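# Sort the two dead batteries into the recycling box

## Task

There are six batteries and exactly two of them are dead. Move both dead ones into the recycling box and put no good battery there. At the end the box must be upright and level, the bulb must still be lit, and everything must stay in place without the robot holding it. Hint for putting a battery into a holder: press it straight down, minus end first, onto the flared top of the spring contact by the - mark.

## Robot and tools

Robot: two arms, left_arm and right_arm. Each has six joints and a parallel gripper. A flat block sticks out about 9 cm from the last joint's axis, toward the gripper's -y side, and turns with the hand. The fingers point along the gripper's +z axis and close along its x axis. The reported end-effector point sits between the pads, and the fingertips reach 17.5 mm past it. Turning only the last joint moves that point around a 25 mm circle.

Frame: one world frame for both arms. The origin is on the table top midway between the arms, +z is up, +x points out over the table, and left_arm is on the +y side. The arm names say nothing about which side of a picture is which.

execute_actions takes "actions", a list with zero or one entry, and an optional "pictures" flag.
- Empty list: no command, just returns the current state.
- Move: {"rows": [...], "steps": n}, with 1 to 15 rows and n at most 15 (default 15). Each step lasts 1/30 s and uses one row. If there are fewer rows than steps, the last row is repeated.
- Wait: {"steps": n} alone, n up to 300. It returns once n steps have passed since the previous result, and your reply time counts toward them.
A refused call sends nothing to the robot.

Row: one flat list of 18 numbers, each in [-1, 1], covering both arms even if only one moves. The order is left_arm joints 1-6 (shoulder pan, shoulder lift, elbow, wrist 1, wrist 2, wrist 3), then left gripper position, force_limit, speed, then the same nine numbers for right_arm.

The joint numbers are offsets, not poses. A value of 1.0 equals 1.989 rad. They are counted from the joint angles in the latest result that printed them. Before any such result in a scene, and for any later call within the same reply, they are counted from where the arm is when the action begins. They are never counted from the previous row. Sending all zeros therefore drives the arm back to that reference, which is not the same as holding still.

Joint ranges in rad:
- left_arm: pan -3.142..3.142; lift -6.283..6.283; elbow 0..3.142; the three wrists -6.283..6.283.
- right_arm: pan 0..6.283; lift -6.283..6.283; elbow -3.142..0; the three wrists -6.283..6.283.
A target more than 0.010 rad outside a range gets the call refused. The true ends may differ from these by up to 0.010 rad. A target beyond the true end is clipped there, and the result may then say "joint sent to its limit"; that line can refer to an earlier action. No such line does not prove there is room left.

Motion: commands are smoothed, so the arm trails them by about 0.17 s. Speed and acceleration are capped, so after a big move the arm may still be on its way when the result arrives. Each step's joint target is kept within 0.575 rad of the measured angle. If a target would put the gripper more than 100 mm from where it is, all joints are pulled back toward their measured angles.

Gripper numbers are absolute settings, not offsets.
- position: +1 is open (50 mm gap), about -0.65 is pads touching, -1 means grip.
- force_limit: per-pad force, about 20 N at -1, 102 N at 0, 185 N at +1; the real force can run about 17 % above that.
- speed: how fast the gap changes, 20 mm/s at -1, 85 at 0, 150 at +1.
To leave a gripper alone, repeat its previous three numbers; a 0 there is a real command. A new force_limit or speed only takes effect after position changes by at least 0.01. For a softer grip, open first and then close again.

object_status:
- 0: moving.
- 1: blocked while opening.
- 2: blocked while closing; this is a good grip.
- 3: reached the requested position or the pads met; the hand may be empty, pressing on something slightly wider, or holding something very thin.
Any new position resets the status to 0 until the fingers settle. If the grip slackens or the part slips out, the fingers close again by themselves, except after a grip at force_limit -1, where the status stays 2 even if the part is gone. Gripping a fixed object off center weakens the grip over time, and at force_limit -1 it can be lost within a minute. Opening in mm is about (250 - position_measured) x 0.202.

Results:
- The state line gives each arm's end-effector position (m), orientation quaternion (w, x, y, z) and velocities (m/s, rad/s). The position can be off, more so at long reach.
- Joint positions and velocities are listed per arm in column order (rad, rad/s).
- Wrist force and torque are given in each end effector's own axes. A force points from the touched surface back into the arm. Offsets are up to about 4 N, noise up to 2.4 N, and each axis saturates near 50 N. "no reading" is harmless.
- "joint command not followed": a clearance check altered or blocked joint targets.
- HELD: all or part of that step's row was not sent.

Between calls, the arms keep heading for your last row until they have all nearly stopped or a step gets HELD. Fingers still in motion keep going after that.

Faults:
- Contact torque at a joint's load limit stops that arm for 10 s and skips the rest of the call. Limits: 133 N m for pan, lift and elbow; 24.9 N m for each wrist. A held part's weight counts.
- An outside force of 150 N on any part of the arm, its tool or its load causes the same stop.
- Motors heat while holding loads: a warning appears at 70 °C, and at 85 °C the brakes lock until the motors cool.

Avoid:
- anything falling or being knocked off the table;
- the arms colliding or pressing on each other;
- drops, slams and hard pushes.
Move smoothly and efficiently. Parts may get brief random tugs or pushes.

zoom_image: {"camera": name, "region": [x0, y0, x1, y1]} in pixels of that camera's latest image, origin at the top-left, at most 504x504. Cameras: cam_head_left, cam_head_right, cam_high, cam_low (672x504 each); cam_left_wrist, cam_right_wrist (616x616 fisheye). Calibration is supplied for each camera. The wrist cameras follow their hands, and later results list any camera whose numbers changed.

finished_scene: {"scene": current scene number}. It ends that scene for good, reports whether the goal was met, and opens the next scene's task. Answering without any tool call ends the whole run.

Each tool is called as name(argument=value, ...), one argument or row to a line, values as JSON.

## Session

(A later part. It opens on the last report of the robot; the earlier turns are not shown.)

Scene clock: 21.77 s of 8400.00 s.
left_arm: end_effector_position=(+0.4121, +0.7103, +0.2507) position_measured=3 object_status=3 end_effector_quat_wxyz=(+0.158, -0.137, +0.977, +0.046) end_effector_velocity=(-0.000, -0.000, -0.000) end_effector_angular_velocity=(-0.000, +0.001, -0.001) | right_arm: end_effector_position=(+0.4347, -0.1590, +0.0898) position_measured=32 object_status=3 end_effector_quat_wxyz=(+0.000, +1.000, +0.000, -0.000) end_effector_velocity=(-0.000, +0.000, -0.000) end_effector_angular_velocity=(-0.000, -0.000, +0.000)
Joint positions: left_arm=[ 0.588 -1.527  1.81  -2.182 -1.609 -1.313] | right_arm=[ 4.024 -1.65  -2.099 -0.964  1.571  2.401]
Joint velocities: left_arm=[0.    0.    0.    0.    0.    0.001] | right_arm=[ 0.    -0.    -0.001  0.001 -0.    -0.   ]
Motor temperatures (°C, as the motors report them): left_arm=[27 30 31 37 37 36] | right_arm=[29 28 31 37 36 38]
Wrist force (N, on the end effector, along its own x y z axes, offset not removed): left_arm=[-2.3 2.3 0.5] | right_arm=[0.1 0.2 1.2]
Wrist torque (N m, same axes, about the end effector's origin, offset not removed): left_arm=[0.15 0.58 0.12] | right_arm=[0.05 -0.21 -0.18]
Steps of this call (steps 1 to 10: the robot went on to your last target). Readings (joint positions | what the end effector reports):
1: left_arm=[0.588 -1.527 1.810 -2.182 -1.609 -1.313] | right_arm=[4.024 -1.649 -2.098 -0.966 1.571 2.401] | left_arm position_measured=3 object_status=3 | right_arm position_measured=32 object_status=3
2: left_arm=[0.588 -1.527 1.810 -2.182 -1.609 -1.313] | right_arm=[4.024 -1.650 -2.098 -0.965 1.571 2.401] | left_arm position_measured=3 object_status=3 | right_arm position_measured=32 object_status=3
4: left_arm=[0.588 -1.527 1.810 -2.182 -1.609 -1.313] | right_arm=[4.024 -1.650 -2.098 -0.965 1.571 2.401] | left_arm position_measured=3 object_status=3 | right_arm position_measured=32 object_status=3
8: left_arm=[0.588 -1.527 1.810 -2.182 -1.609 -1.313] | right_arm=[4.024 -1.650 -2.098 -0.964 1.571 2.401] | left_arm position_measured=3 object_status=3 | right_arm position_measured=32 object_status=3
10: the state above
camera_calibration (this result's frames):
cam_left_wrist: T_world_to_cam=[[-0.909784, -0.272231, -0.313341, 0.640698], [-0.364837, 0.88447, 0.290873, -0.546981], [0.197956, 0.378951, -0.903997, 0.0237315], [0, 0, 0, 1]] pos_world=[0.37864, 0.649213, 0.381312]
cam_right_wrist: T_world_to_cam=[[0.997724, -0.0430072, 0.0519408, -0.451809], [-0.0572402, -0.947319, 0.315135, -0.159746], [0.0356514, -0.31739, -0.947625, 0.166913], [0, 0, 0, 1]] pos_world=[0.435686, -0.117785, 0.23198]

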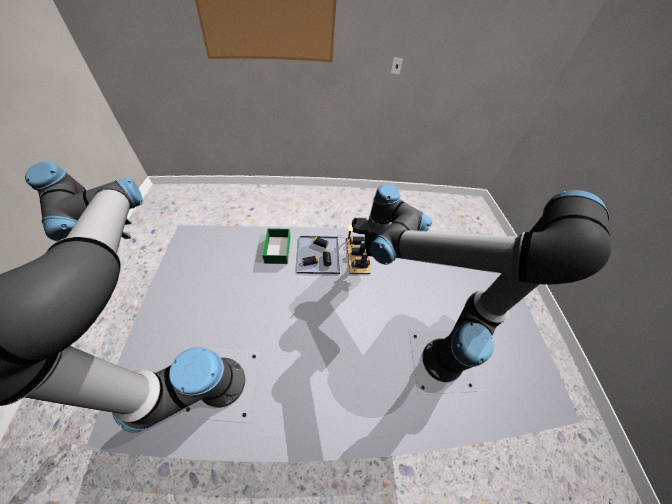

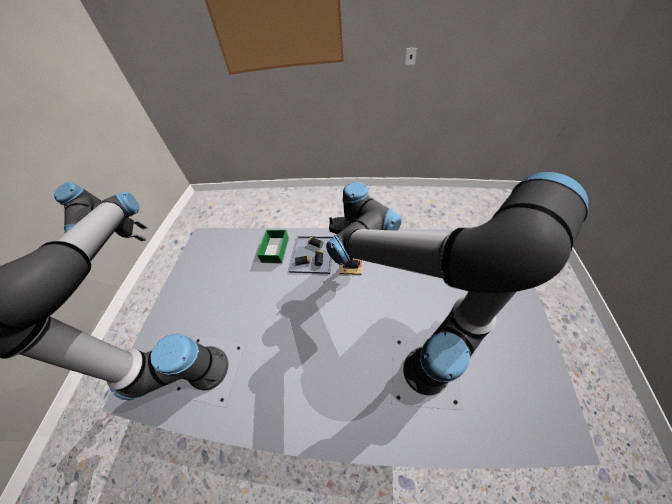

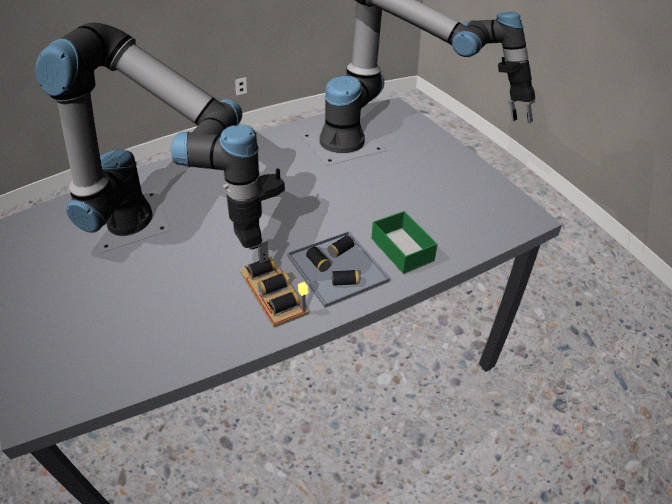

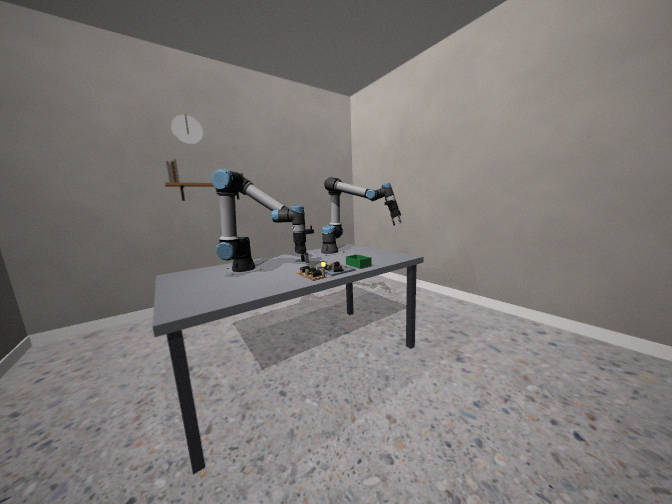

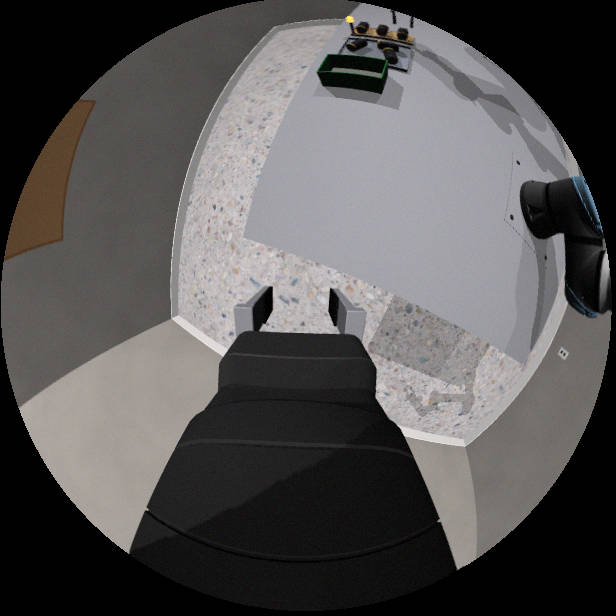

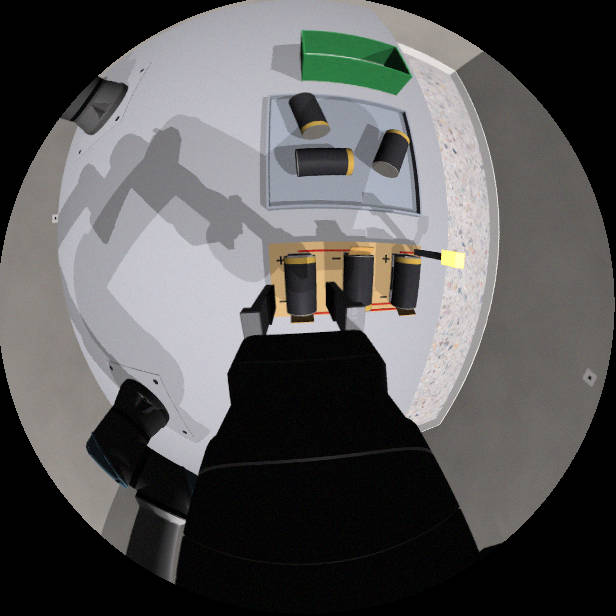

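execute_actions(
  actions=[
    {"rows":[[0,0,0,0,0,0,1,0,0,0,-0.0484,-0.0335,0.0819,0,0,0.8,0,0]],"steps":15},
  ],
  pictures=false,
)

execute_actions(
  actions=[
    {"steps":10},
  ],
  pictures=false,
)

execute_actions(
  actions=[
    {"rows":[[0,0,0,0,0,0,1,0,0,0,0,0,0,0,0,-1,0,-0.3]],"steps":15},
  ],
  pictures=false,
)

execute_actions(
  actions=[
    {"rows":[[0,0,0,0,0,0,1,0,0,0,0.0484,0.0335,-0.0819,0,0,-1,0,-0.3],[0,0,0,0,0,0,1,0,0,0,0.0484,0.0335,-0.0819,0,0,-1,0,-0.3],[0,0,0,0,0,0,1,0,0,0,0.0484,0.0335,-0.0819,0,0,-1,0,-0.3],[0,0,0,0,0,0,1,0,0,0,0.0484,0.0335,-0.0819,0,0,-1,0,-0.3],[0,0,0,0,0,0,1,0,0,0,0.0484,0.0335,-0.0819,0,0,-1,0,-0.3],[0,0,0,0,0,0,1,0,0,0,0.0484,0.0335,-0.0819,0,0,-1,0,-0.3],[0,0,0,0,0,0,1,0,0,0,0.0484,0.0335,-0.0819,0,0,-1,0,-0.3],[0,0,0,0,0,0,1,0,0,0,0.0484,0.0335,-0.0819,0,0,-1,0,-0.3],[0,0,0,0,0,0,1,0,0,0,0.0484,0.0335,-0.0819,0,0,-1,0,-0.3],[0,0,0,0,0,0,1,0,0,0.0753,0.1219,-0.0564,-0.0655,0,0.0753,-1,0,-0.3]],"steps":15},
  ],
  pictures=false,
)

execute_actions(
  actions=[
    {"steps":22},
  ],
  pictures=false,
)

execute_actions(
  actions=[
    {"rows":[[0,0,0,0,0,0,1,0,0,0,-0.0597,-0.0368,0.0964,0,0,-1,0,-0.3]],"steps":15},
  ],
  pictures=false,
)

execute_actions(
  actions=[
    {"steps":10},
  ],
)

Scene clock: 34.73 s of 8400.00 s.
left_arm: end_effector_position=(+0.4121, +0.7103, +0.2507) position_measured=3 object_status=3 end_effector_quat_wxyz=(+0.158, -0.137, +0.977, +0.046) end_effector_velocity=(+0.000, -0.000, +0.000) end_effector_angular_velocity=(+0.000, -0.000, +0.000) | right_arm: end_effector_position=(+0.4347, -0.1590, +0.0367) position_measured=32 object_status=3 end_effector_quat_wxyz=(+0.000, +1.000, +0.000, -0.000) end_effector_velocity=(+0.001, +0.001, -0.011) end_effector_angular_velocity=(+0.005, -0.005, -0.000)
Joint positions: left_arm=[ 0.588 -1.527  1.81  -2.182 -1.609 -1.313] | right_arm=[ 4.024 -1.744 -2.163 -0.806  1.571  2.401]
Joint velocities: left_arm=[-0. -0. -0. -0. -0. -0.] | right_arm=[-0.    -0.021 -0.014  0.042  0.    -0.   ]
Motor temperatures (°C, as the motors report them): left_arm=[27 30 31 37 37 36] | right_arm=[29 28 31 37 36 38]
Wrist force (N, on the end effector, along its own x y z axes, offset not removed): left_arm=[0.0 0.1 2.5] | right_arm=[-0.5 -1.1 2.5]
Wrist torque (N m, same axes, about the end effector's origin, offset not removed): left_arm=[-0.15 0.06 0.08] | right_arm=[-0.07 -0.09 -0.08]
Steps of this call (steps 1 to 15: the robot went on to your last target; steps 16 to 90: nothing new was sent; then 9.47 s passed at rest; steps 91 to 105: all 15 steps of this action). Readings (joint positions | what the end effector reports):
91: left_arm=[0.588 -1.527 1.810 -2.182 -1.609 -1.313] | right_arm=[4.024 -1.650 -2.099 -0.964 1.571 2.401] | left_arm position_measured=3 object_status=3 | right_arm position_measured=32 object_status=3
92: left_arm=[0.588 -1.527 1.810 -2.182 -1.609 -1.313] | right_arm=[4.024 -1.655 -2.103 -0.958 1.571 2.401] | left_arm position_measured=3 object_status=3 | right_arm position_measured=32 object_status=3
94: left_arm=[0.588 -1.527 1.810 -2.182 -1.609 -1.313] | right_arm=[4.024 -1.688 -2.127 -0.910 1.571 2.401] | left_arm position_measured=3 object_status=3 | right_arm position_measured=32 object_status=3
98: left_arm=[0.588 -1.527 1.810 -2.182 -1.609 -1.313] | right_arm=[4.024 -1.728 -2.153 -0.836 1.571 2.401] | left_arm position_measured=3 object_status=3 | right_arm position_measured=32 object_status=3
105: the state above

Scene clock: 35.07 s of 8400.00 s.
left_arm: end_effector_position=(+0.4121, +0.7103, +0.2507) position_measured=3 object_status=3 end_effector_quat_wxyz=(+0.158, -0.137, +0.977, +0.046) end_effector_velocity=(-0.000, +0.001, -0.000) end_effector_angular_velocity=(-0.000, -0.000, +0.002) | right_arm: end_effector_position=(+0.4348, -0.1589, +0.0354) position_measured=32 object_status=3 end_effector_quat_wxyz=(+0.000, +1.000, +0.000, -0.000) end_effector_velocity=(-0.000, +0.000, -0.001) end_effector_angular_velocity=(-0.001, +0.000, +0.001)
Joint positions: left_arm=[ 0.588 -1.527  1.81  -2.182 -1.609 -1.313] | right_arm=[ 4.024 -1.746 -2.165 -0.802  1.571  2.401]
Joint velocities: left_arm=[ 0.001  0.     0.    -0.    -0.    -0.001] | right_arm=[ 0.001 -0.001 -0.001  0.001 -0.    -0.   ]
Motor temperatures (°C, as the motors report them): left_arm=[27 30 31 37 37 36] | right_arm=[29 28 31 37 36 38]
Wrist force (N, on the end effector, along its own x y z axes, offset not removed): left_arm=[-2.4 0.2 0.4] | right_arm=[-0.7 0.3 2.3]
Wrist torque (N m, same axes, about the end effector's origin, offset not removed): left_arm=[-0.40 0.83 0.04] | right_arm=[0.20 -0.07 -0.14]
Steps of this call (steps 1 to 10: the robot went on to your last target). Readings (joint positions | what the end effector reports):
1: left_arm=[0.588 -1.527 1.810 -2.182 -1.609 -1.313] | right_arm=[4.024 -1.744 -2.164 -0.805 1.571 2.401] | left_arm position_measured=3 object_status=3 | right_arm position_measured=32 object_status=3
2: left_arm=[0.588 -1.527 1.810 -2.182 -1.609 -1.313] | right_arm=[4.024 -1.745 -2.164 -0.804 1.571 2.401] | left_arm position_measured=3 object_status=3 | right_arm position_measured=32 object_status=3
4: left_arm=[0.588 -1.527 1.810 -2.182 -1.609 -1.313] | right_arm=[4.024 -1.745 -2.165 -0.803 1.571 2.401] | left_arm position_measured=3 object_status=3 | right_arm position_measured=32 object_status=3
8: left_arm=[0.588 -1.527 1.810 -2.182 -1.609 -1.313] | right_arm=[4.024 -1.746 -2.165 -0.802 1.571 2.401] | left_arm position_measured=3 object_status=3 | right_arm position_measured=32 object_status=3
10: the state above

Scene clock: 35.57 s of 8400.00 s.
left_arm: end_effector_position=(+0.4121, +0.7103, +0.2507) position_measured=3 object_status=3 end_effector_quat_wxyz=(+0.158, -0.137, +0.977, +0.046) end_effector_velocity=(-0.000, +0.000, -0.000) end_effector_angular_velocity=(-0.000, +0.000, +0.001) | right_arm: end_effector_position=(+0.4348, -0.1589, +0.0354) position_measured=94 object_status=2 end_effector_quat_wxyz=(+0.000, +1.000, +0.000, -0.000) end_effector_velocity=(-0.000, -0.000, +0.000) end_effector_angular_velocity=(-0.000, +0.001, -0.001)
Joint positions: left_arm=[ 0.588 -1.527  1.81  -2.182 -1.609 -1.313] | right_arm=[ 4.024 -1.746 -2.165 -0.801  1.571  2.401]
Joint velocities: left_arm=[ 0.     0.     0.     0.    -0.    -0.001] | right_arm=[-0.     0.     0.    -0.001  0.     0.   ]
Motor temperatures (°C, as the motors report them): left_arm=[27 30 31 37 37 36] | right_arm=[29 28 31 37 36 38]
Wrist force (N, on the end effector, along its own x y z axes, offset not removed): left_arm=[-1.6 0.6 0.3] | right_arm=[-0.1 1.2 -1.1]
Wrist torque (N m, same axes, about the end effector's origin, offset not removed): left_arm=[-0.21 0.54 0.09] | right_arm=[0.23 -0.24 -0.13]
Steps of this call (steps 1 to 15: all 15 steps of this action). Readings (joint positions | what the end effector reports):
1: left_arm=[0.588 -1.527 1.810 -2.182 -1.609 -1.313] | right_arm=[4.024 -1.746 -2.165 -0.802 1.571 2.401] | left_arm position_measured=3 object_status=3 | right_arm position_measured=36 object_status=0
2: left_arm=[0.588 -1.527 1.810 -2.182 -1.609 -1.313] | right_arm=[4.024 -1.746 -2.165 -0.802 1.571 2.401] | left_arm position_measured=3 object_status=3 | right_arm position_measured=47 object_status=0
4: left_arm=[0.588 -1.527 1.810 -2.182 -1.609 -1.313] | right_arm=[4.024 -1.746 -2.165 -0.802 1.571 2.401] | left_arm position_measured=3 object_status=3 | right_arm position_measured=68 object_status=0
8: left_arm=[0.588 -1.527 1.810 -2.182 -1.609 -1.313] | right_arm=[4.024 -1.746 -2.165 -0.801 1.571 2.401] | left_arm position_measured=3 object_status=3 | right_arm position_measured=94 object_status=0
15: the state above

Scene clock: 36.07 s of 8400.00 s.
left_arm: end_effector_position=(+0.4121, +0.7103, +0.2507) position_measured=3 object_status=3 end_effector_quat_wxyz=(+0.158, -0.137, +0.977, +0.046) end_effector_velocity=(+0.000, +0.000, -0.000) end_effector_angular_velocity=(-0.000, +0.000, -0.000) | right_arm: end_effector_position=(+0.3850, -0.1549, +0.0851) position_measured=94 object_status=2 end_effector_quat_wxyz=(-0.002, +1.000, +0.000, +0.002) end_effector_velocity=(-0.266, -0.024, -0.039) end_effector_angular_velocity=(-0.037, +0.032, +0.005)
Joint positions: left_arm=[ 0.588 -1.527  1.81  -2.182 -1.609 -1.313] | right_arm=[ 4.118 -1.56  -2.209 -0.937  1.571  2.495]
Joint velocities: left_arm=[ 0.  0. -0. -0. -0.  0.] | right_arm=[ 0.478  0.487 -0.585  0.049  0.     0.473]
Motor temperatures (°C, as the motors report them): left_arm=[27 30 31 37 37 36] | right_arm=[29 28 31 37 36 38]
Wrist force (N, on the end effector, along its own x y z axes, offset not removed): left_arm=[-4.3 0.4 3.1] | right_arm=[-5.7 0.3 3.1]
Wrist torque (N m, same axes, about the end effector's origin, offset not removed): left_arm=[-0.09 0.80 0.15] | right_arm=[0.19 0.53 0.03]
Steps of this call (steps 1 to 15: all 15 steps of this action). Readings (joint positions | what the end effector reports):
1: left_arm=[0.588 -1.527 1.810 -2.182 -1.609 -1.313] | right_arm=[4.024 -1.746 -2.165 -0.802 1.571 2.401] | left_arm position_measured=3 object_status=3 | right_arm position_measured=94 object_status=2
2: left_arm=[0.588 -1.527 1.810 -2.182 -1.609 -1.313] | right_arm=[4.024 -1.741 -2.161 -0.808 1.571 2.401] | left_arm position_measured=3 object_status=3 | right_arm position_measured=94 object_status=2
4: left_arm=[0.588 -1.527 1.810 -2.182 -1.609 -1.313] | right_arm=[4.024 -1.708 -2.137 -0.855 1.571 2.401] | left_arm position_measured=3 object_status=3 | right_arm position_measured=94 object_status=2
8: left_arm=[0.588 -1.527 1.810 -2.182 -1.609 -1.313] | right_arm=[4.024 -1.669 -2.111 -0.929 1.571 2.401] | left_arm position_measured=3 object_status=3 | right_arm position_measured=94 object_status=2
15: the state above

Scene clock: 36.80 s of 8400.00 s.
left_arm: end_effector_position=(+0.4121, +0.7103, +0.2507) position_measured=3 object_status=3 end_effector_quat_wxyz=(+0.158, -0.137, +0.977, +0.046) end_effector_velocity=(+0.000, +0.000, -0.000) end_effector_angular_velocity=(+0.000, +0.000, -0.001) | right_arm: end_effector_position=(+0.3548, -0.1589, +0.0799) position_measured=94 object_status=2 end_effector_quat_wxyz=(+0.000, +1.000, +0.000, -0.000) end_effector_velocity=(+0.000, -0.001, +0.000) end_effector_angular_velocity=(+0.000, -0.000, -0.002)
Joint positions: left_arm=[ 0.588 -1.527  1.81  -2.182 -1.609 -1.313] | right_arm=[ 4.174 -1.504 -2.277 -0.932  1.571  2.551]
Joint velocities: left_arm=[-0.     0.001 -0.001 -0.    -0.     0.001] | right_arm=[-0.002  0.001 -0.001  0.    -0.     0.001]
Motor temperatures (°C, as the motors report them): left_arm=[27 30 31 37 37 36] | right_arm=[29 28 31 37 36 38]
Wrist force (N, on the end effector, along its own x y z axes, offset not removed): left_arm=[-1.8 -1.8 1.4] | right_arm=[0.9 1.3 2.6]
Wrist torque (N m, same axes, about the end effector's origin, offset not removed): left_arm=[-0.53 0.52 0.17] | right_arm=[0.22 -0.32 -0.08]
Steps of this call (steps 1 to 22: the robot went on to your last target). Readings (joint positions | what the end effector reports):
1: left_arm=[0.588 -1.527 1.810 -2.182 -1.609 -1.313] | right_arm=[4.132 -1.546 -2.226 -0.936 1.571 2.509] | left_arm position_measured=3 object_status=3 | right_arm position_measured=94 object_status=2
2: left_arm=[0.588 -1.527 1.810 -2.182 -1.609 -1.313] | right_arm=[4.143 -1.536 -2.239 -0.935 1.571 2.519] | left_arm position_measured=3 object_status=3 | right_arm position_measured=94 object_status=2
4: left_arm=[0.588 -1.527 1.810 -2.182 -1.609 -1.313] | right_arm=[4.156 -1.522 -2.256 -0.933 1.571 2.533] | left_arm position_measured=3 object_status=3 | right_arm position_measured=94 object_status=2
8: left_arm=[0.588 -1.527 1.810 -2.182 -1.609 -1.313] | right_arm=[4.169 -1.510 -2.270 -0.932 1.571 2.545] | left_arm position_measured=3 object_status=3 | right_arm position_measured=94 object_status=2
22: the state above

Scene clock: 37.30 s of 8400.00 s.
left_arm: end_effector_position=(+0.4121, +0.7103, +0.2507) position_measured=3 object_status=3 end_effector_quat_wxyz=(+0.158, -0.137, +0.977, +0.046) end_effector_velocity=(+0.000, -0.000, -0.000) end_effector_angular_velocity=(-0.000, +0.000, -0.001) | right_arm: end_effector_position=(+0.3547, -0.1590, +0.0258) position_measured=94 object_status=2 end_effector_quat_wxyz=(+0.000, +1.000, +0.000, -0.000) end_effector_velocity=(+0.001, +0.000, -0.011) end_effector_angular_velocity=(+0.004, -0.003, -0.001)
Joint positions: left_arm=[ 0.588 -1.527  1.81  -2.182 -1.609 -1.313] | right_arm=[ 4.174 -1.619 -2.348 -0.746  1.571  2.551]
Joint velocities: left_arm=[-0.001  0.     0.    -0.    -0.    -0.   ] | right_arm=[-0.001 -0.028 -0.016  0.048 -0.    -0.   ]
Motor temperatures (°C, as the motors report them): left_arm=[27 30 31 37 37 36] | right_arm=[29 28 31 37 36 38]
Wrist force (N, on the end effector, along its own x y z axes, offset not removed): left_arm=[-1.3 1.2 0.9] | right_arm=[-1.2 0.0 3.1]
Wrist torque (N m, same axes, about the end effector's origin, offset not removed): left_arm=[-0.17 0.32 0.13] | right_arm=[0.06 0.00 -0.09]
Steps of this call (steps 1 to 15: all 15 steps of this action). Readings (joint positions | what the end effector reports):
1: left_arm=[0.588 -1.527 1.810 -2.182 -1.609 -1.313] | right_arm=[4.174 -1.504 -2.277 -0.932 1.571 2.551] | left_arm position_measured=3 object_status=3 | right_arm position_measured=94 object_status=2
2: left_arm=[0.588 -1.527 1.810 -2.182 -1.609 -1.313] | right_arm=[4.174 -1.509 -2.282 -0.925 1.571 2.551] | left_arm position_measured=3 object_status=3 | right_arm position_measured=94 object_status=2
4: left_arm=[0.588 -1.527 1.810 -2.182 -1.609 -1.313] | right_arm=[4.174 -1.548 -2.308 -0.873 1.571 2.551] | left_arm position_measured=3 object_status=3 | right_arm position_measured=94 object_status=2
8: left_arm=[0.588 -1.527 1.810 -2.182 -1.609 -1.313] | right_arm=[4.174 -1.599 -2.337 -0.783 1.571 2.551] | left_arm position_measured=3 object_status=3 | right_arm position_measured=94 object_status=2
15: the state above

Scene clock: 37.63 s of 8400.00 s.
left_arm: end_effector_position=(+0.4121, +0.7103, +0.2507) position_measured=3 object_status=3 end_effector_quat_wxyz=(+0.158, -0.137, +0.977, +0.046) end_effector_velocity=(+0.000, -0.000, -0.000) end_effector_angular_velocity=(-0.000, +0.001, -0.001) | right_arm: end_effector_position=(+0.3547, -0.1590, +0.0246) position_measured=94 object_status=2 end_effector_quat_wxyz=(+0.000, +1.000, +0.000, -0.000) end_effector_velocity=(+0.000, +0.000, -0.000) end_effector_angular_velocity=(+0.001, -0.001, -0.000)
Joint positions: left_arm=[ 0.588 -1.527  1.81  -2.182 -1.609 -1.313] | right_arm=[ 4.174 -1.622 -2.35  -0.74   1.571  2.551]
Joint velocities: left_arm=[-0.001  0.001 -0.     0.     0.    -0.   ] | right_arm=[ 0.    -0.001 -0.001  0.003 -0.     0.   ]
Motor temperatures (°C, as the motors report them): left_arm=[27 30 31 37 37 36] | right_arm=[29 28 31 37 36 38]
Wrist force (N, on the end effector, along its own x y z axes, offset not removed): left_arm=[-1.6 0.2 -0.2] | right_arm=[0.9 -1.5 3.2]
Wrist torque (N m, same axes, about the end effector's origin, offset not removed): left_arm=[-0.11 0.54 0.25] | right_arm=[-0.16 -0.32 -0.12]
Steps of this call (steps 1 to 10: the robot went on to your last target). Readings (joint positions | what the end effector reports):
1: left_arm=[0.588 -1.527 1.810 -2.182 -1.609 -1.313] | right_arm=[4.174 -1.620 -2.349 -0.744 1.571 2.551] | left_arm position_measured=3 object_status=3 | right_arm position_measured=94 object_status=2
2: left_arm=[0.588 -1.527 1.810 -2.182 -1.609 -1.313] | right_arm=[4.174 -1.621 -2.349 -0.743 1.571 2.551] | left_arm position_measured=3 object_status=3 | right_arm position_measured=94 object_status=2
4: left_arm=[0.588 -1.527 1.810 -2.182 -1.609 -1.313] | right_arm=[4.174 -1.622 -2.350 -0.742 1.571 2.551] | left_arm position_measured=3 object_status=3 | right_arm position_measured=94 object_status=2
8: left_arm=[0.588 -1.527 1.810 -2.182 -1.609 -1.313] | right_arm=[4.174 -1.622 -2.350 -0.741 1.571 2.551] | left_arm position_measured=3 object_status=3 | right_arm position_measured=94 object_status=2
10: the state above
camera_calibration (this result's frames):
cam_left_wrist: T_world_to_cam=[[-0.909784, -0.272231, -0.313341, 0.640698], [-0.364837, 0.88447, 0.290873, -0.546981], [0.197956, 0.37895, -0.903997, 0.0237316], [0, 0, 0, 1]] pos_world=[0.37864, 0.649213, 0.381312]
cam_right_wrist: T_world_to_cam=[[0.99773, -0.0429945, 0.0518234, -0.368606], [-0.0571986, -0.947253, 0.315342, -0.143781], [0.0355319, -0.317591, -0.947562, 0.107956], [0, 0, 0, 1]] pos_world=[0.35571, -0.117759, 0.166738]

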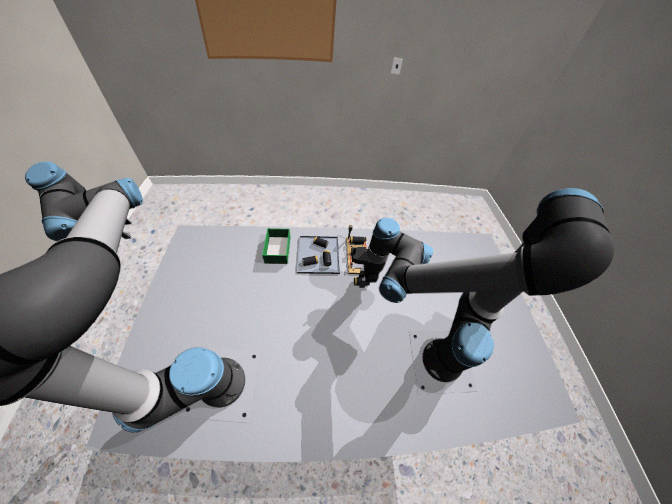

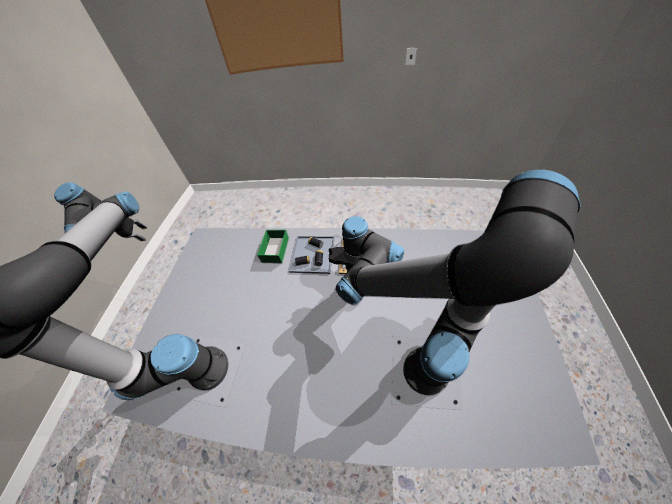

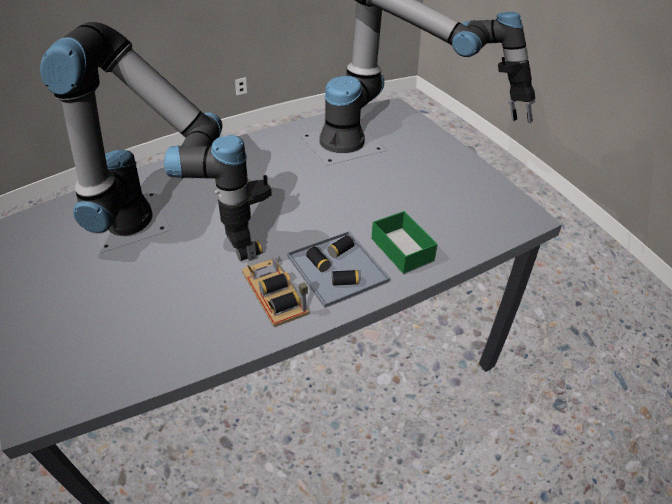

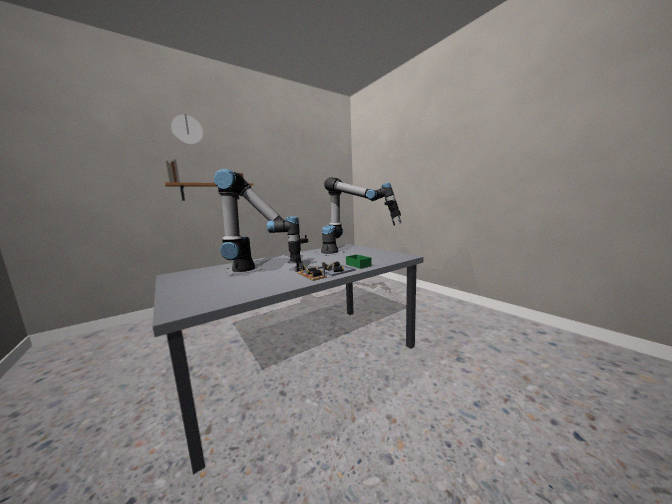

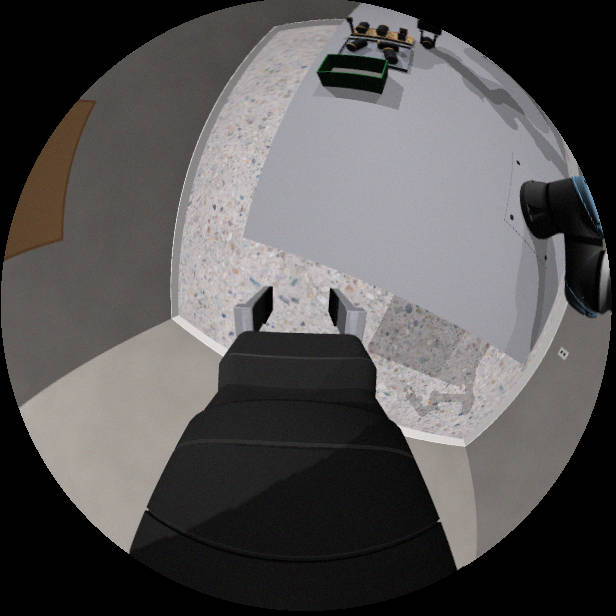

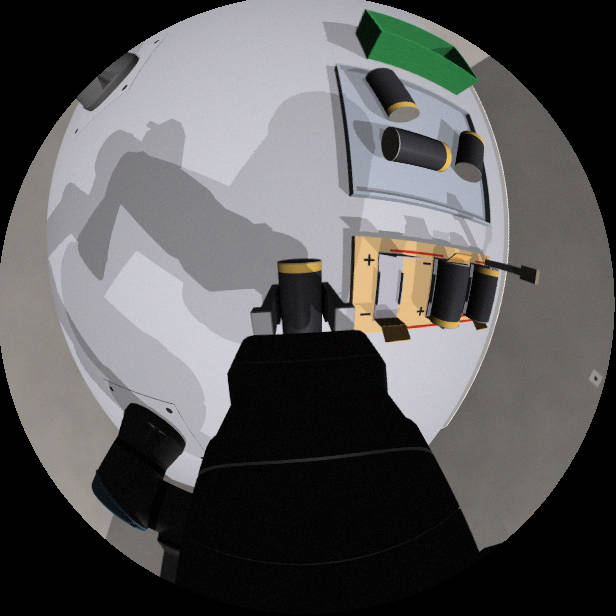

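execute_actions(
  actions=[
    {"rows":[[0,0,0,0,0,0,1,0,0,0,-0.0006,-0.0004,0.001,0,0,-1,0,-0.3],[0,0,0,0,0,0,1,0,0,0,-0.0006,-0.0004,0.001,0,0,-1,0,-0.3],[0,0,0,0,0,0,1,0,0,0,-0.0006,-0.0004,0.001,0,0,-1,0,-0.3],[0,0,0,0,0,0,1,0,0,0,-0.0006,-0.0004,0.001,0,0,-1,0,-0.3],[0,0,0,0,0,0,1,0,0,0,-0.0006,-0.0004,0.001,0,0,-1,0,-0.3],[0,0,0,0,0,0,1,0,0,0,-0.0006,-0.0004,0.001,0,0,0.8,0,-0.3]],"steps":14},
  ],
  pictures=false,
)

execute_actions(
  actions=[
    {"rows":[[0,0,0,0,0,0,1,0,0,0,0.0597,0.0368,-0.0964,0,0,0.8,0,-0.3],[0,0,0,0,0,0,1,0,0,0,0.0597,0.0368,-0.0964,0,0,0.8,0,-0.3],[0,0,0,0,0,0,1,0,0,0,0.0597,0.0368,-0.0964,0,0,0.8,0,-0.3],[0,0,0,0,0,0,1,0,0,0,0.0597,0.0368,-0.0964,0,0,0.8,0,-0.3],[0,0,0,0,0,0,1,0,0,0,0.0597,0.0368,-0.0964,0,0,0.8,0,-0.3],[0,0,0,0,0,0,1,0,0,0,0.0597,0.0368,-0.0964,0,0,0.8,0,-0.3],[0,0,0,0,0,0,1,0,0,-0.0334,-0.065,0.2166,-0.1516,0,0.0821,0.8,0,-0.3],[0,0,0,0,0,0,1,0,0,-0.0334,-0.065,0.2166,-0.1516,0,0.0821,0.8,0,-0.3],[0,0,0,0,0,0,1,0,0,-0.0334,-0.065,0.2166,-0.1516,0,0.0821,0.8,0,-0.3],[0,0,0,0,0,0,1,0,0,-0.0334,-0.065,0.2166,-0.1516,0,0.0821,0.8,0,-0.3],[0,0,0,0,0,0,1,0,0,-0.0334,-0.065,0.2166,-0.1516,0,0.0821,0.8,0,-0.3],[0,0,0,0,0,0,1,0,0,-0.0334,-0.065,0.2166,-0.1516,0,0.0821,0.8,0,-0.3],[0,0,0,0,0,0,1,0,0,-0.0334,-0.065,0.2166,-0.1516,0,0.0821,0.8,0,-0.3],[0,0,0,0,0,0,1,0,0,-0.0334,-0.065,0.2166,-0.1516,0,0.0821,0.8,0,-0.3],[0,0,0,0,0,0,1,0,0,-0.0515,-0.2213,0.396,-0.1747,0,0.1847,0.8,0,-0.3]],"steps":15},
  ],
  pictures=false,
)

execute_actions(
  actions=[
    {"steps":32},
  ],
)

zoom_image(
  camera="cam_right_wrist",
  region=[140, 140, 380, 340],
)

Scene clock: 55.43 s of 8400.00 s.
left_arm: end_effector_position=(+0.4121, +0.7103, +0.2507) position_measured=3 object_status=3 end_effector_quat_wxyz=(+0.158, -0.137, +0.977, +0.046) end_effector_velocity=(-0.000, +0.000, -0.000) end_effector_angular_velocity=(+0.000, +0.000, +0.000) | right_arm: end_effector_position=(+0.3547, -0.1590, +0.0241) position_measured=32 object_status=0 end_effector_quat_wxyz=(+0.000, +1.000, +0.000, -0.000) end_effector_velocity=(+0.000, -0.000, -0.000) end_effector_angular_velocity=(-0.000, -0.000, +0.000)
Joint positions: left_arm=[ 0.588 -1.527  1.81  -2.182 -1.609 -1.313] | right_arm=[ 4.174 -1.624 -2.351 -0.738  1.571  2.551]
Joint velocities: left_arm=[ 0.001  0.    -0.    -0.    -0.     0.   ] | right_arm=[-0.    -0.001 -0.     0.001 -0.    -0.   ]
Motor temperatures (°C, as the motors report them): left_arm=[27 30 31 37 37 36] | right_arm=[29 28 31 37 36 38]
Wrist force (N, on the end effector, along its own x y z axes, offset not removed): left_arm=[-2.7 0.7 -0.7] | right_arm=[-1.0 -0.4 3.1]
Wrist torque (N m, same axes, about the end effector's origin, offset not removed): left_arm=[-0.19 0.53 0.16] | right_arm=[0.13 -0.04 -0.13]
Steps of this call (steps 1 to 15: the robot went on to your last target; steps 16 to 90: nothing new was sent; then 14.33 s passed at rest; steps 91 to 104: all 14 steps of this action). Readings (joint positions | what the end effector reports):
91: left_arm=[0.588 -1.527 1.810 -2.182 -1.609 -1.313] | right_arm=[4.174 -1.623 -2.350 -0.740 1.571 2.551] | left_arm position_measured=3 object_status=3 | right_arm position_measured=94 object_status=2
92: left_arm=[0.588 -1.527 1.810 -2.182 -1.609 -1.313] | right_arm=[4.174 -1.623 -2.350 -0.740 1.571 2.551] | left_arm position_measured=3 object_status=3 | right_arm position_measured=94 object_status=2
94: left_arm=[0.588 -1.527 1.810 -2.182 -1.609 -1.313] | right_arm=[4.174 -1.623 -2.350 -0.740 1.571 2.551] | left_arm position_measured=3 object_status=3 | right_arm position_measured=94 object_status=2
98: left_arm=[0.588 -1.527 1.810 -2.182 -1.609 -1.313] | right_arm=[4.174 -1.623 -2.351 -0.739 1.571 2.551] | left_arm position_measured=3 object_status=3 | right_arm position_measured=69 object_status=0
104: the state above

Scene clock: 55.93 s of 8400.00 s.
left_arm: end_effector_position=(+0.4121, +0.7103, +0.2507) position_measured=3 object_status=3 end_effector_quat_wxyz=(+0.158, -0.137, +0.977, +0.046) end_effector_velocity=(-0.000, +0.000, +0.000) end_effector_angular_velocity=(+0.001, -0.000, -0.001) | right_arm: end_effector_position=(+0.4295, -0.1004, +0.0979) position_measured=32 object_status=3 end_effector_quat_wxyz=(+0.004, +0.996, -0.090, -0.003) end_effector_velocity=(+0.226, +0.184, +0.097) end_effector_angular_velocity=(+0.055, -0.046, -0.448)
Joint positions: left_arm=[ 0.588 -1.527  1.81  -2.182 -1.609 -1.313] | right_arm=[ 4.121 -1.7   -2.013 -1.008  1.571  2.679]
Joint velocities: left_arm=[ 0.001 -0.001  0.     0.    -0.     0.002] | right_arm=[-0.125 -0.478  0.825 -0.275 -0.     0.323]
Motor temperatures (°C, as the motors report them): left_arm=[27 30 31 37 37 36] | right_arm=[29 29 31 37 36 38]
Wrist force (N, on the end effector, along its own x y z axes, offset not removed): left_arm=[-5.2 -1.5 1.2] | right_arm=[1.1 -3.3 -0.3]
Wrist torque (N m, same axes, about the end effector's origin, offset not removed): left_arm=[-0.59 1.26 0.17] | right_arm=[-0.34 -0.30 -0.11]
Steps of this call (steps 1 to 15: all 15 steps of this action). Readings (joint positions | what the end effector reports):
1: left_arm=[0.588 -1.527 1.810 -2.182 -1.609 -1.313] | right_arm=[4.174 -1.624 -2.351 -0.738 1.571 2.551] | left_arm position_measured=3 object_status=3 | right_arm position_measured=32 object_status=0
2: left_arm=[0.588 -1.527 1.810 -2.182 -1.609 -1.313] | right_arm=[4.174 -1.618 -2.346 -0.744 1.571 2.551] | left_arm position_measured=3 object_status=3 | right_arm position_measured=32 object_status=0
4: left_arm=[0.588 -1.527 1.810 -2.182 -1.609 -1.313] | right_arm=[4.174 -1.579 -2.321 -0.797 1.571 2.551] | left_arm position_measured=3 object_status=3 | right_arm position_measured=32 object_status=3
8: left_arm=[0.588 -1.527 1.810 -2.182 -1.609 -1.313] | right_arm=[4.170 -1.535 -2.285 -0.892 1.571 2.556] | left_arm position_measured=3 object_status=3 | right_arm position_measured=32 object_status=3
15: the state above

Scene clock: 57.00 s of 8400.00 s.
left_arm: end_effector_position=(+0.4121, +0.7103, +0.2507) position_measured=3 object_status=3 end_effector_quat_wxyz=(+0.158, -0.137, +0.977, +0.046) end_effector_velocity=(+0.000, +0.000, +0.000) end_effector_angular_velocity=(+0.000, +0.000, -0.000) | right_arm: end_effector_position=(+0.5567, +0.0050, +0.0812) position_measured=32 object_status=3 end_effector_quat_wxyz=(+0.000, +0.973, -0.233, -0.000) end_effector_velocity=(+0.001, -0.000, -0.000) end_effector_angular_velocity=(+0.000, +0.000, -0.001)
Joint positions: left_arm=[ 0.588 -1.527  1.81  -2.182 -1.609 -1.313] | right_arm=[ 4.072 -2.064 -1.564 -1.086  1.571  2.918]
Joint velocities: left_arm=[-0.  0. -0.  0. -0.  0.] | right_arm=[-0.001 -0.001  0.001 -0.     0.     0.001]
Motor temperatures (°C, as the motors report them): left_arm=[27 30 31 37 37 36] | right_arm=[29 29 31 37 36 38]
Wrist force (N, on the end effector, along its own x y z axes, offset not removed): left_arm=[-0.3 -3.1 0.9] | right_arm=[0.4 0.6 3.2]
Wrist torque (N m, same axes, about the end effector's origin, offset not removed): left_arm=[-0.67 0.16 0.08] | right_arm=[0.28 -0.24 -0.13]
Steps of this call (steps 1 to 32: the robot went on to your last target). Readings (joint positions | what the end effector reports):
1: left_arm=[0.588 -1.527 1.810 -2.182 -1.609 -1.313] | right_arm=[4.116 -1.719 -1.984 -1.017 1.571 2.693] | left_arm position_measured=3 object_status=3 | right_arm position_measured=32 object_status=3
2: left_arm=[0.588 -1.527 1.810 -2.182 -1.609 -1.313] | right_arm=[4.111 -1.748 -1.947 -1.025 1.571 2.715] | left_arm position_measured=3 object_status=3 | right_arm position_measured=32 object_status=3
4: left_arm=[0.588 -1.527 1.810 -2.182 -1.609 -1.313] | right_arm=[4.101 -1.822 -1.859 -1.040 1.571 2.765] | left_arm position_measured=3 object_status=3 | right_arm position_measured=32 object_status=3
8: left_arm=[0.588 -1.527 1.810 -2.182 -1.609 -1.313] | right_arm=[4.083 -1.963 -1.689 -1.068 1.571 2.855] | left_arm position_measured=3 object_status=3 | right_arm position_measured=32 object_status=3
32: the state above
camera_calibration (this result's frames):
cam_left_wrist: T_world_to_cam=[[-0.909784, -0.272231, -0.313341, 0.640698], [-0.364837, 0.88447, 0.290873, -0.546981], [0.197956, 0.37895, -0.903997, 0.0237315], [0, 0, 0, 1]] pos_world=[0.37864, 0.649213, 0.381312]
cam_right_wrist: T_world_to_cam=[[0.870255, -0.489849, 0.0519978, -0.492806], [-0.479708, -0.818748, 0.315487, 0.239763], [-0.111968, -0.299498, -0.947504, 0.288554], [0, 0, 0, 1]] pos_world=[0.576192, 0.0413266, 0.223389]

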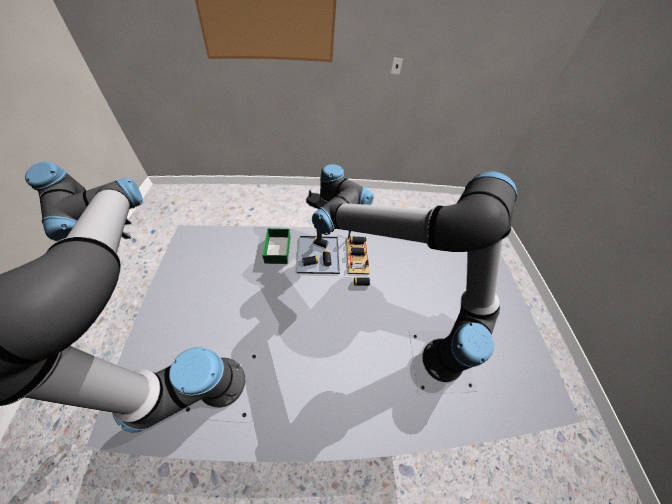

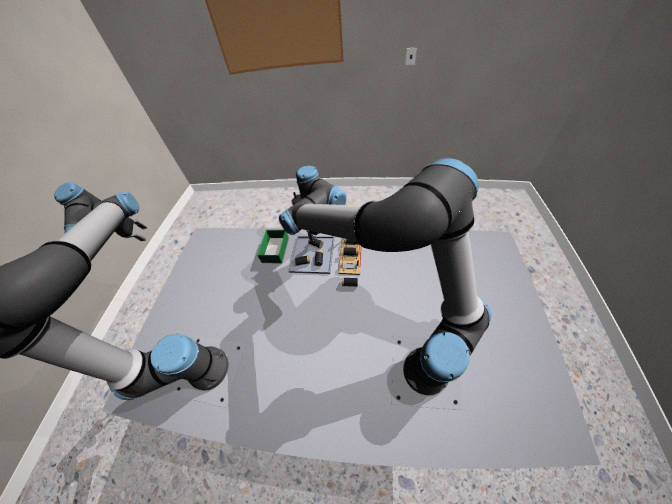

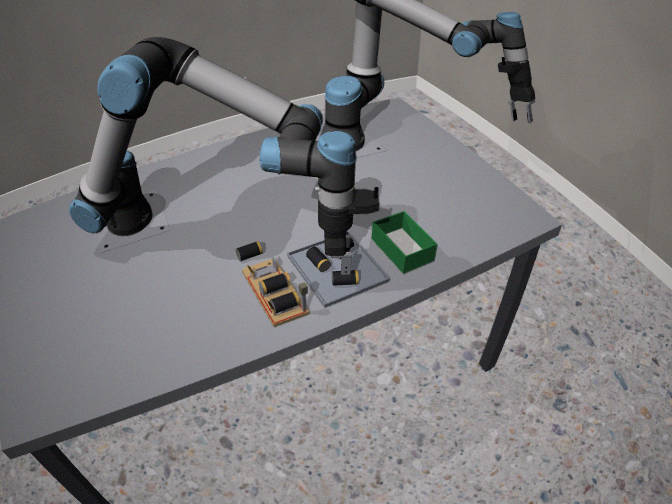

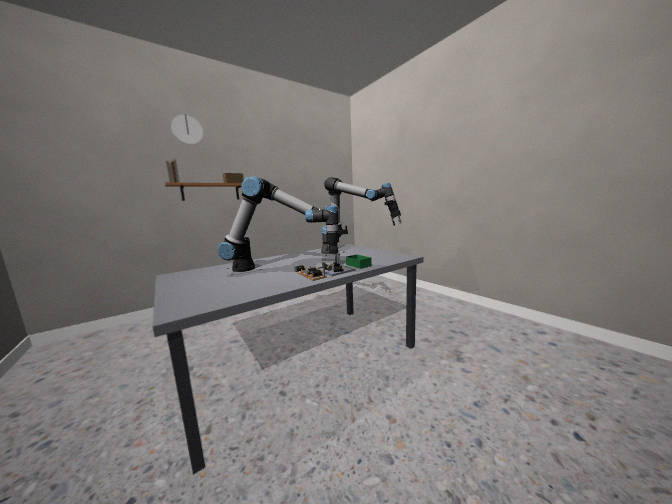

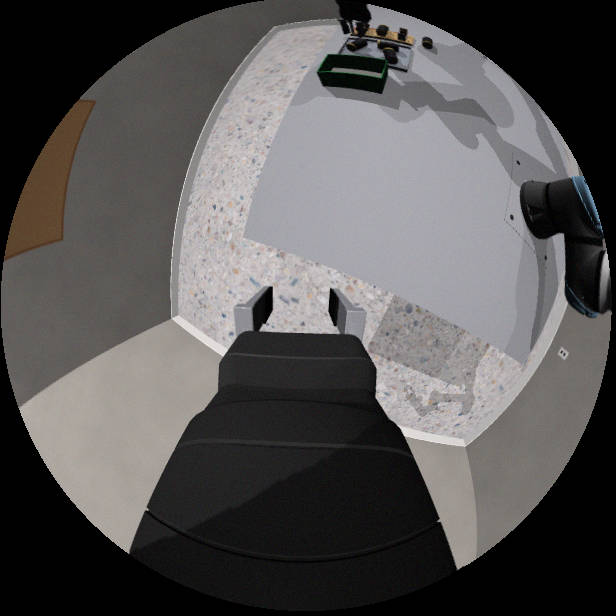

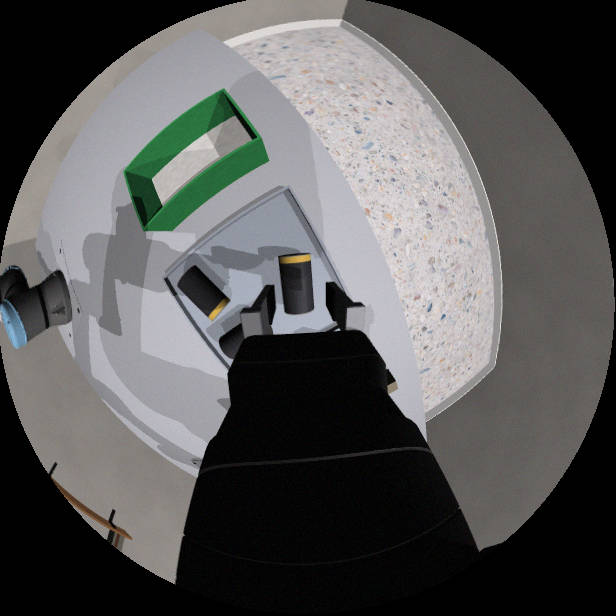

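Region (140, 140, 380, 340) of cam_right_wrist's 616x616 image, scaled by 2.100, with more detail than that image has.

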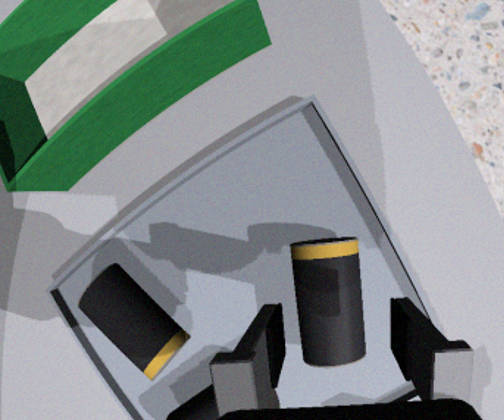

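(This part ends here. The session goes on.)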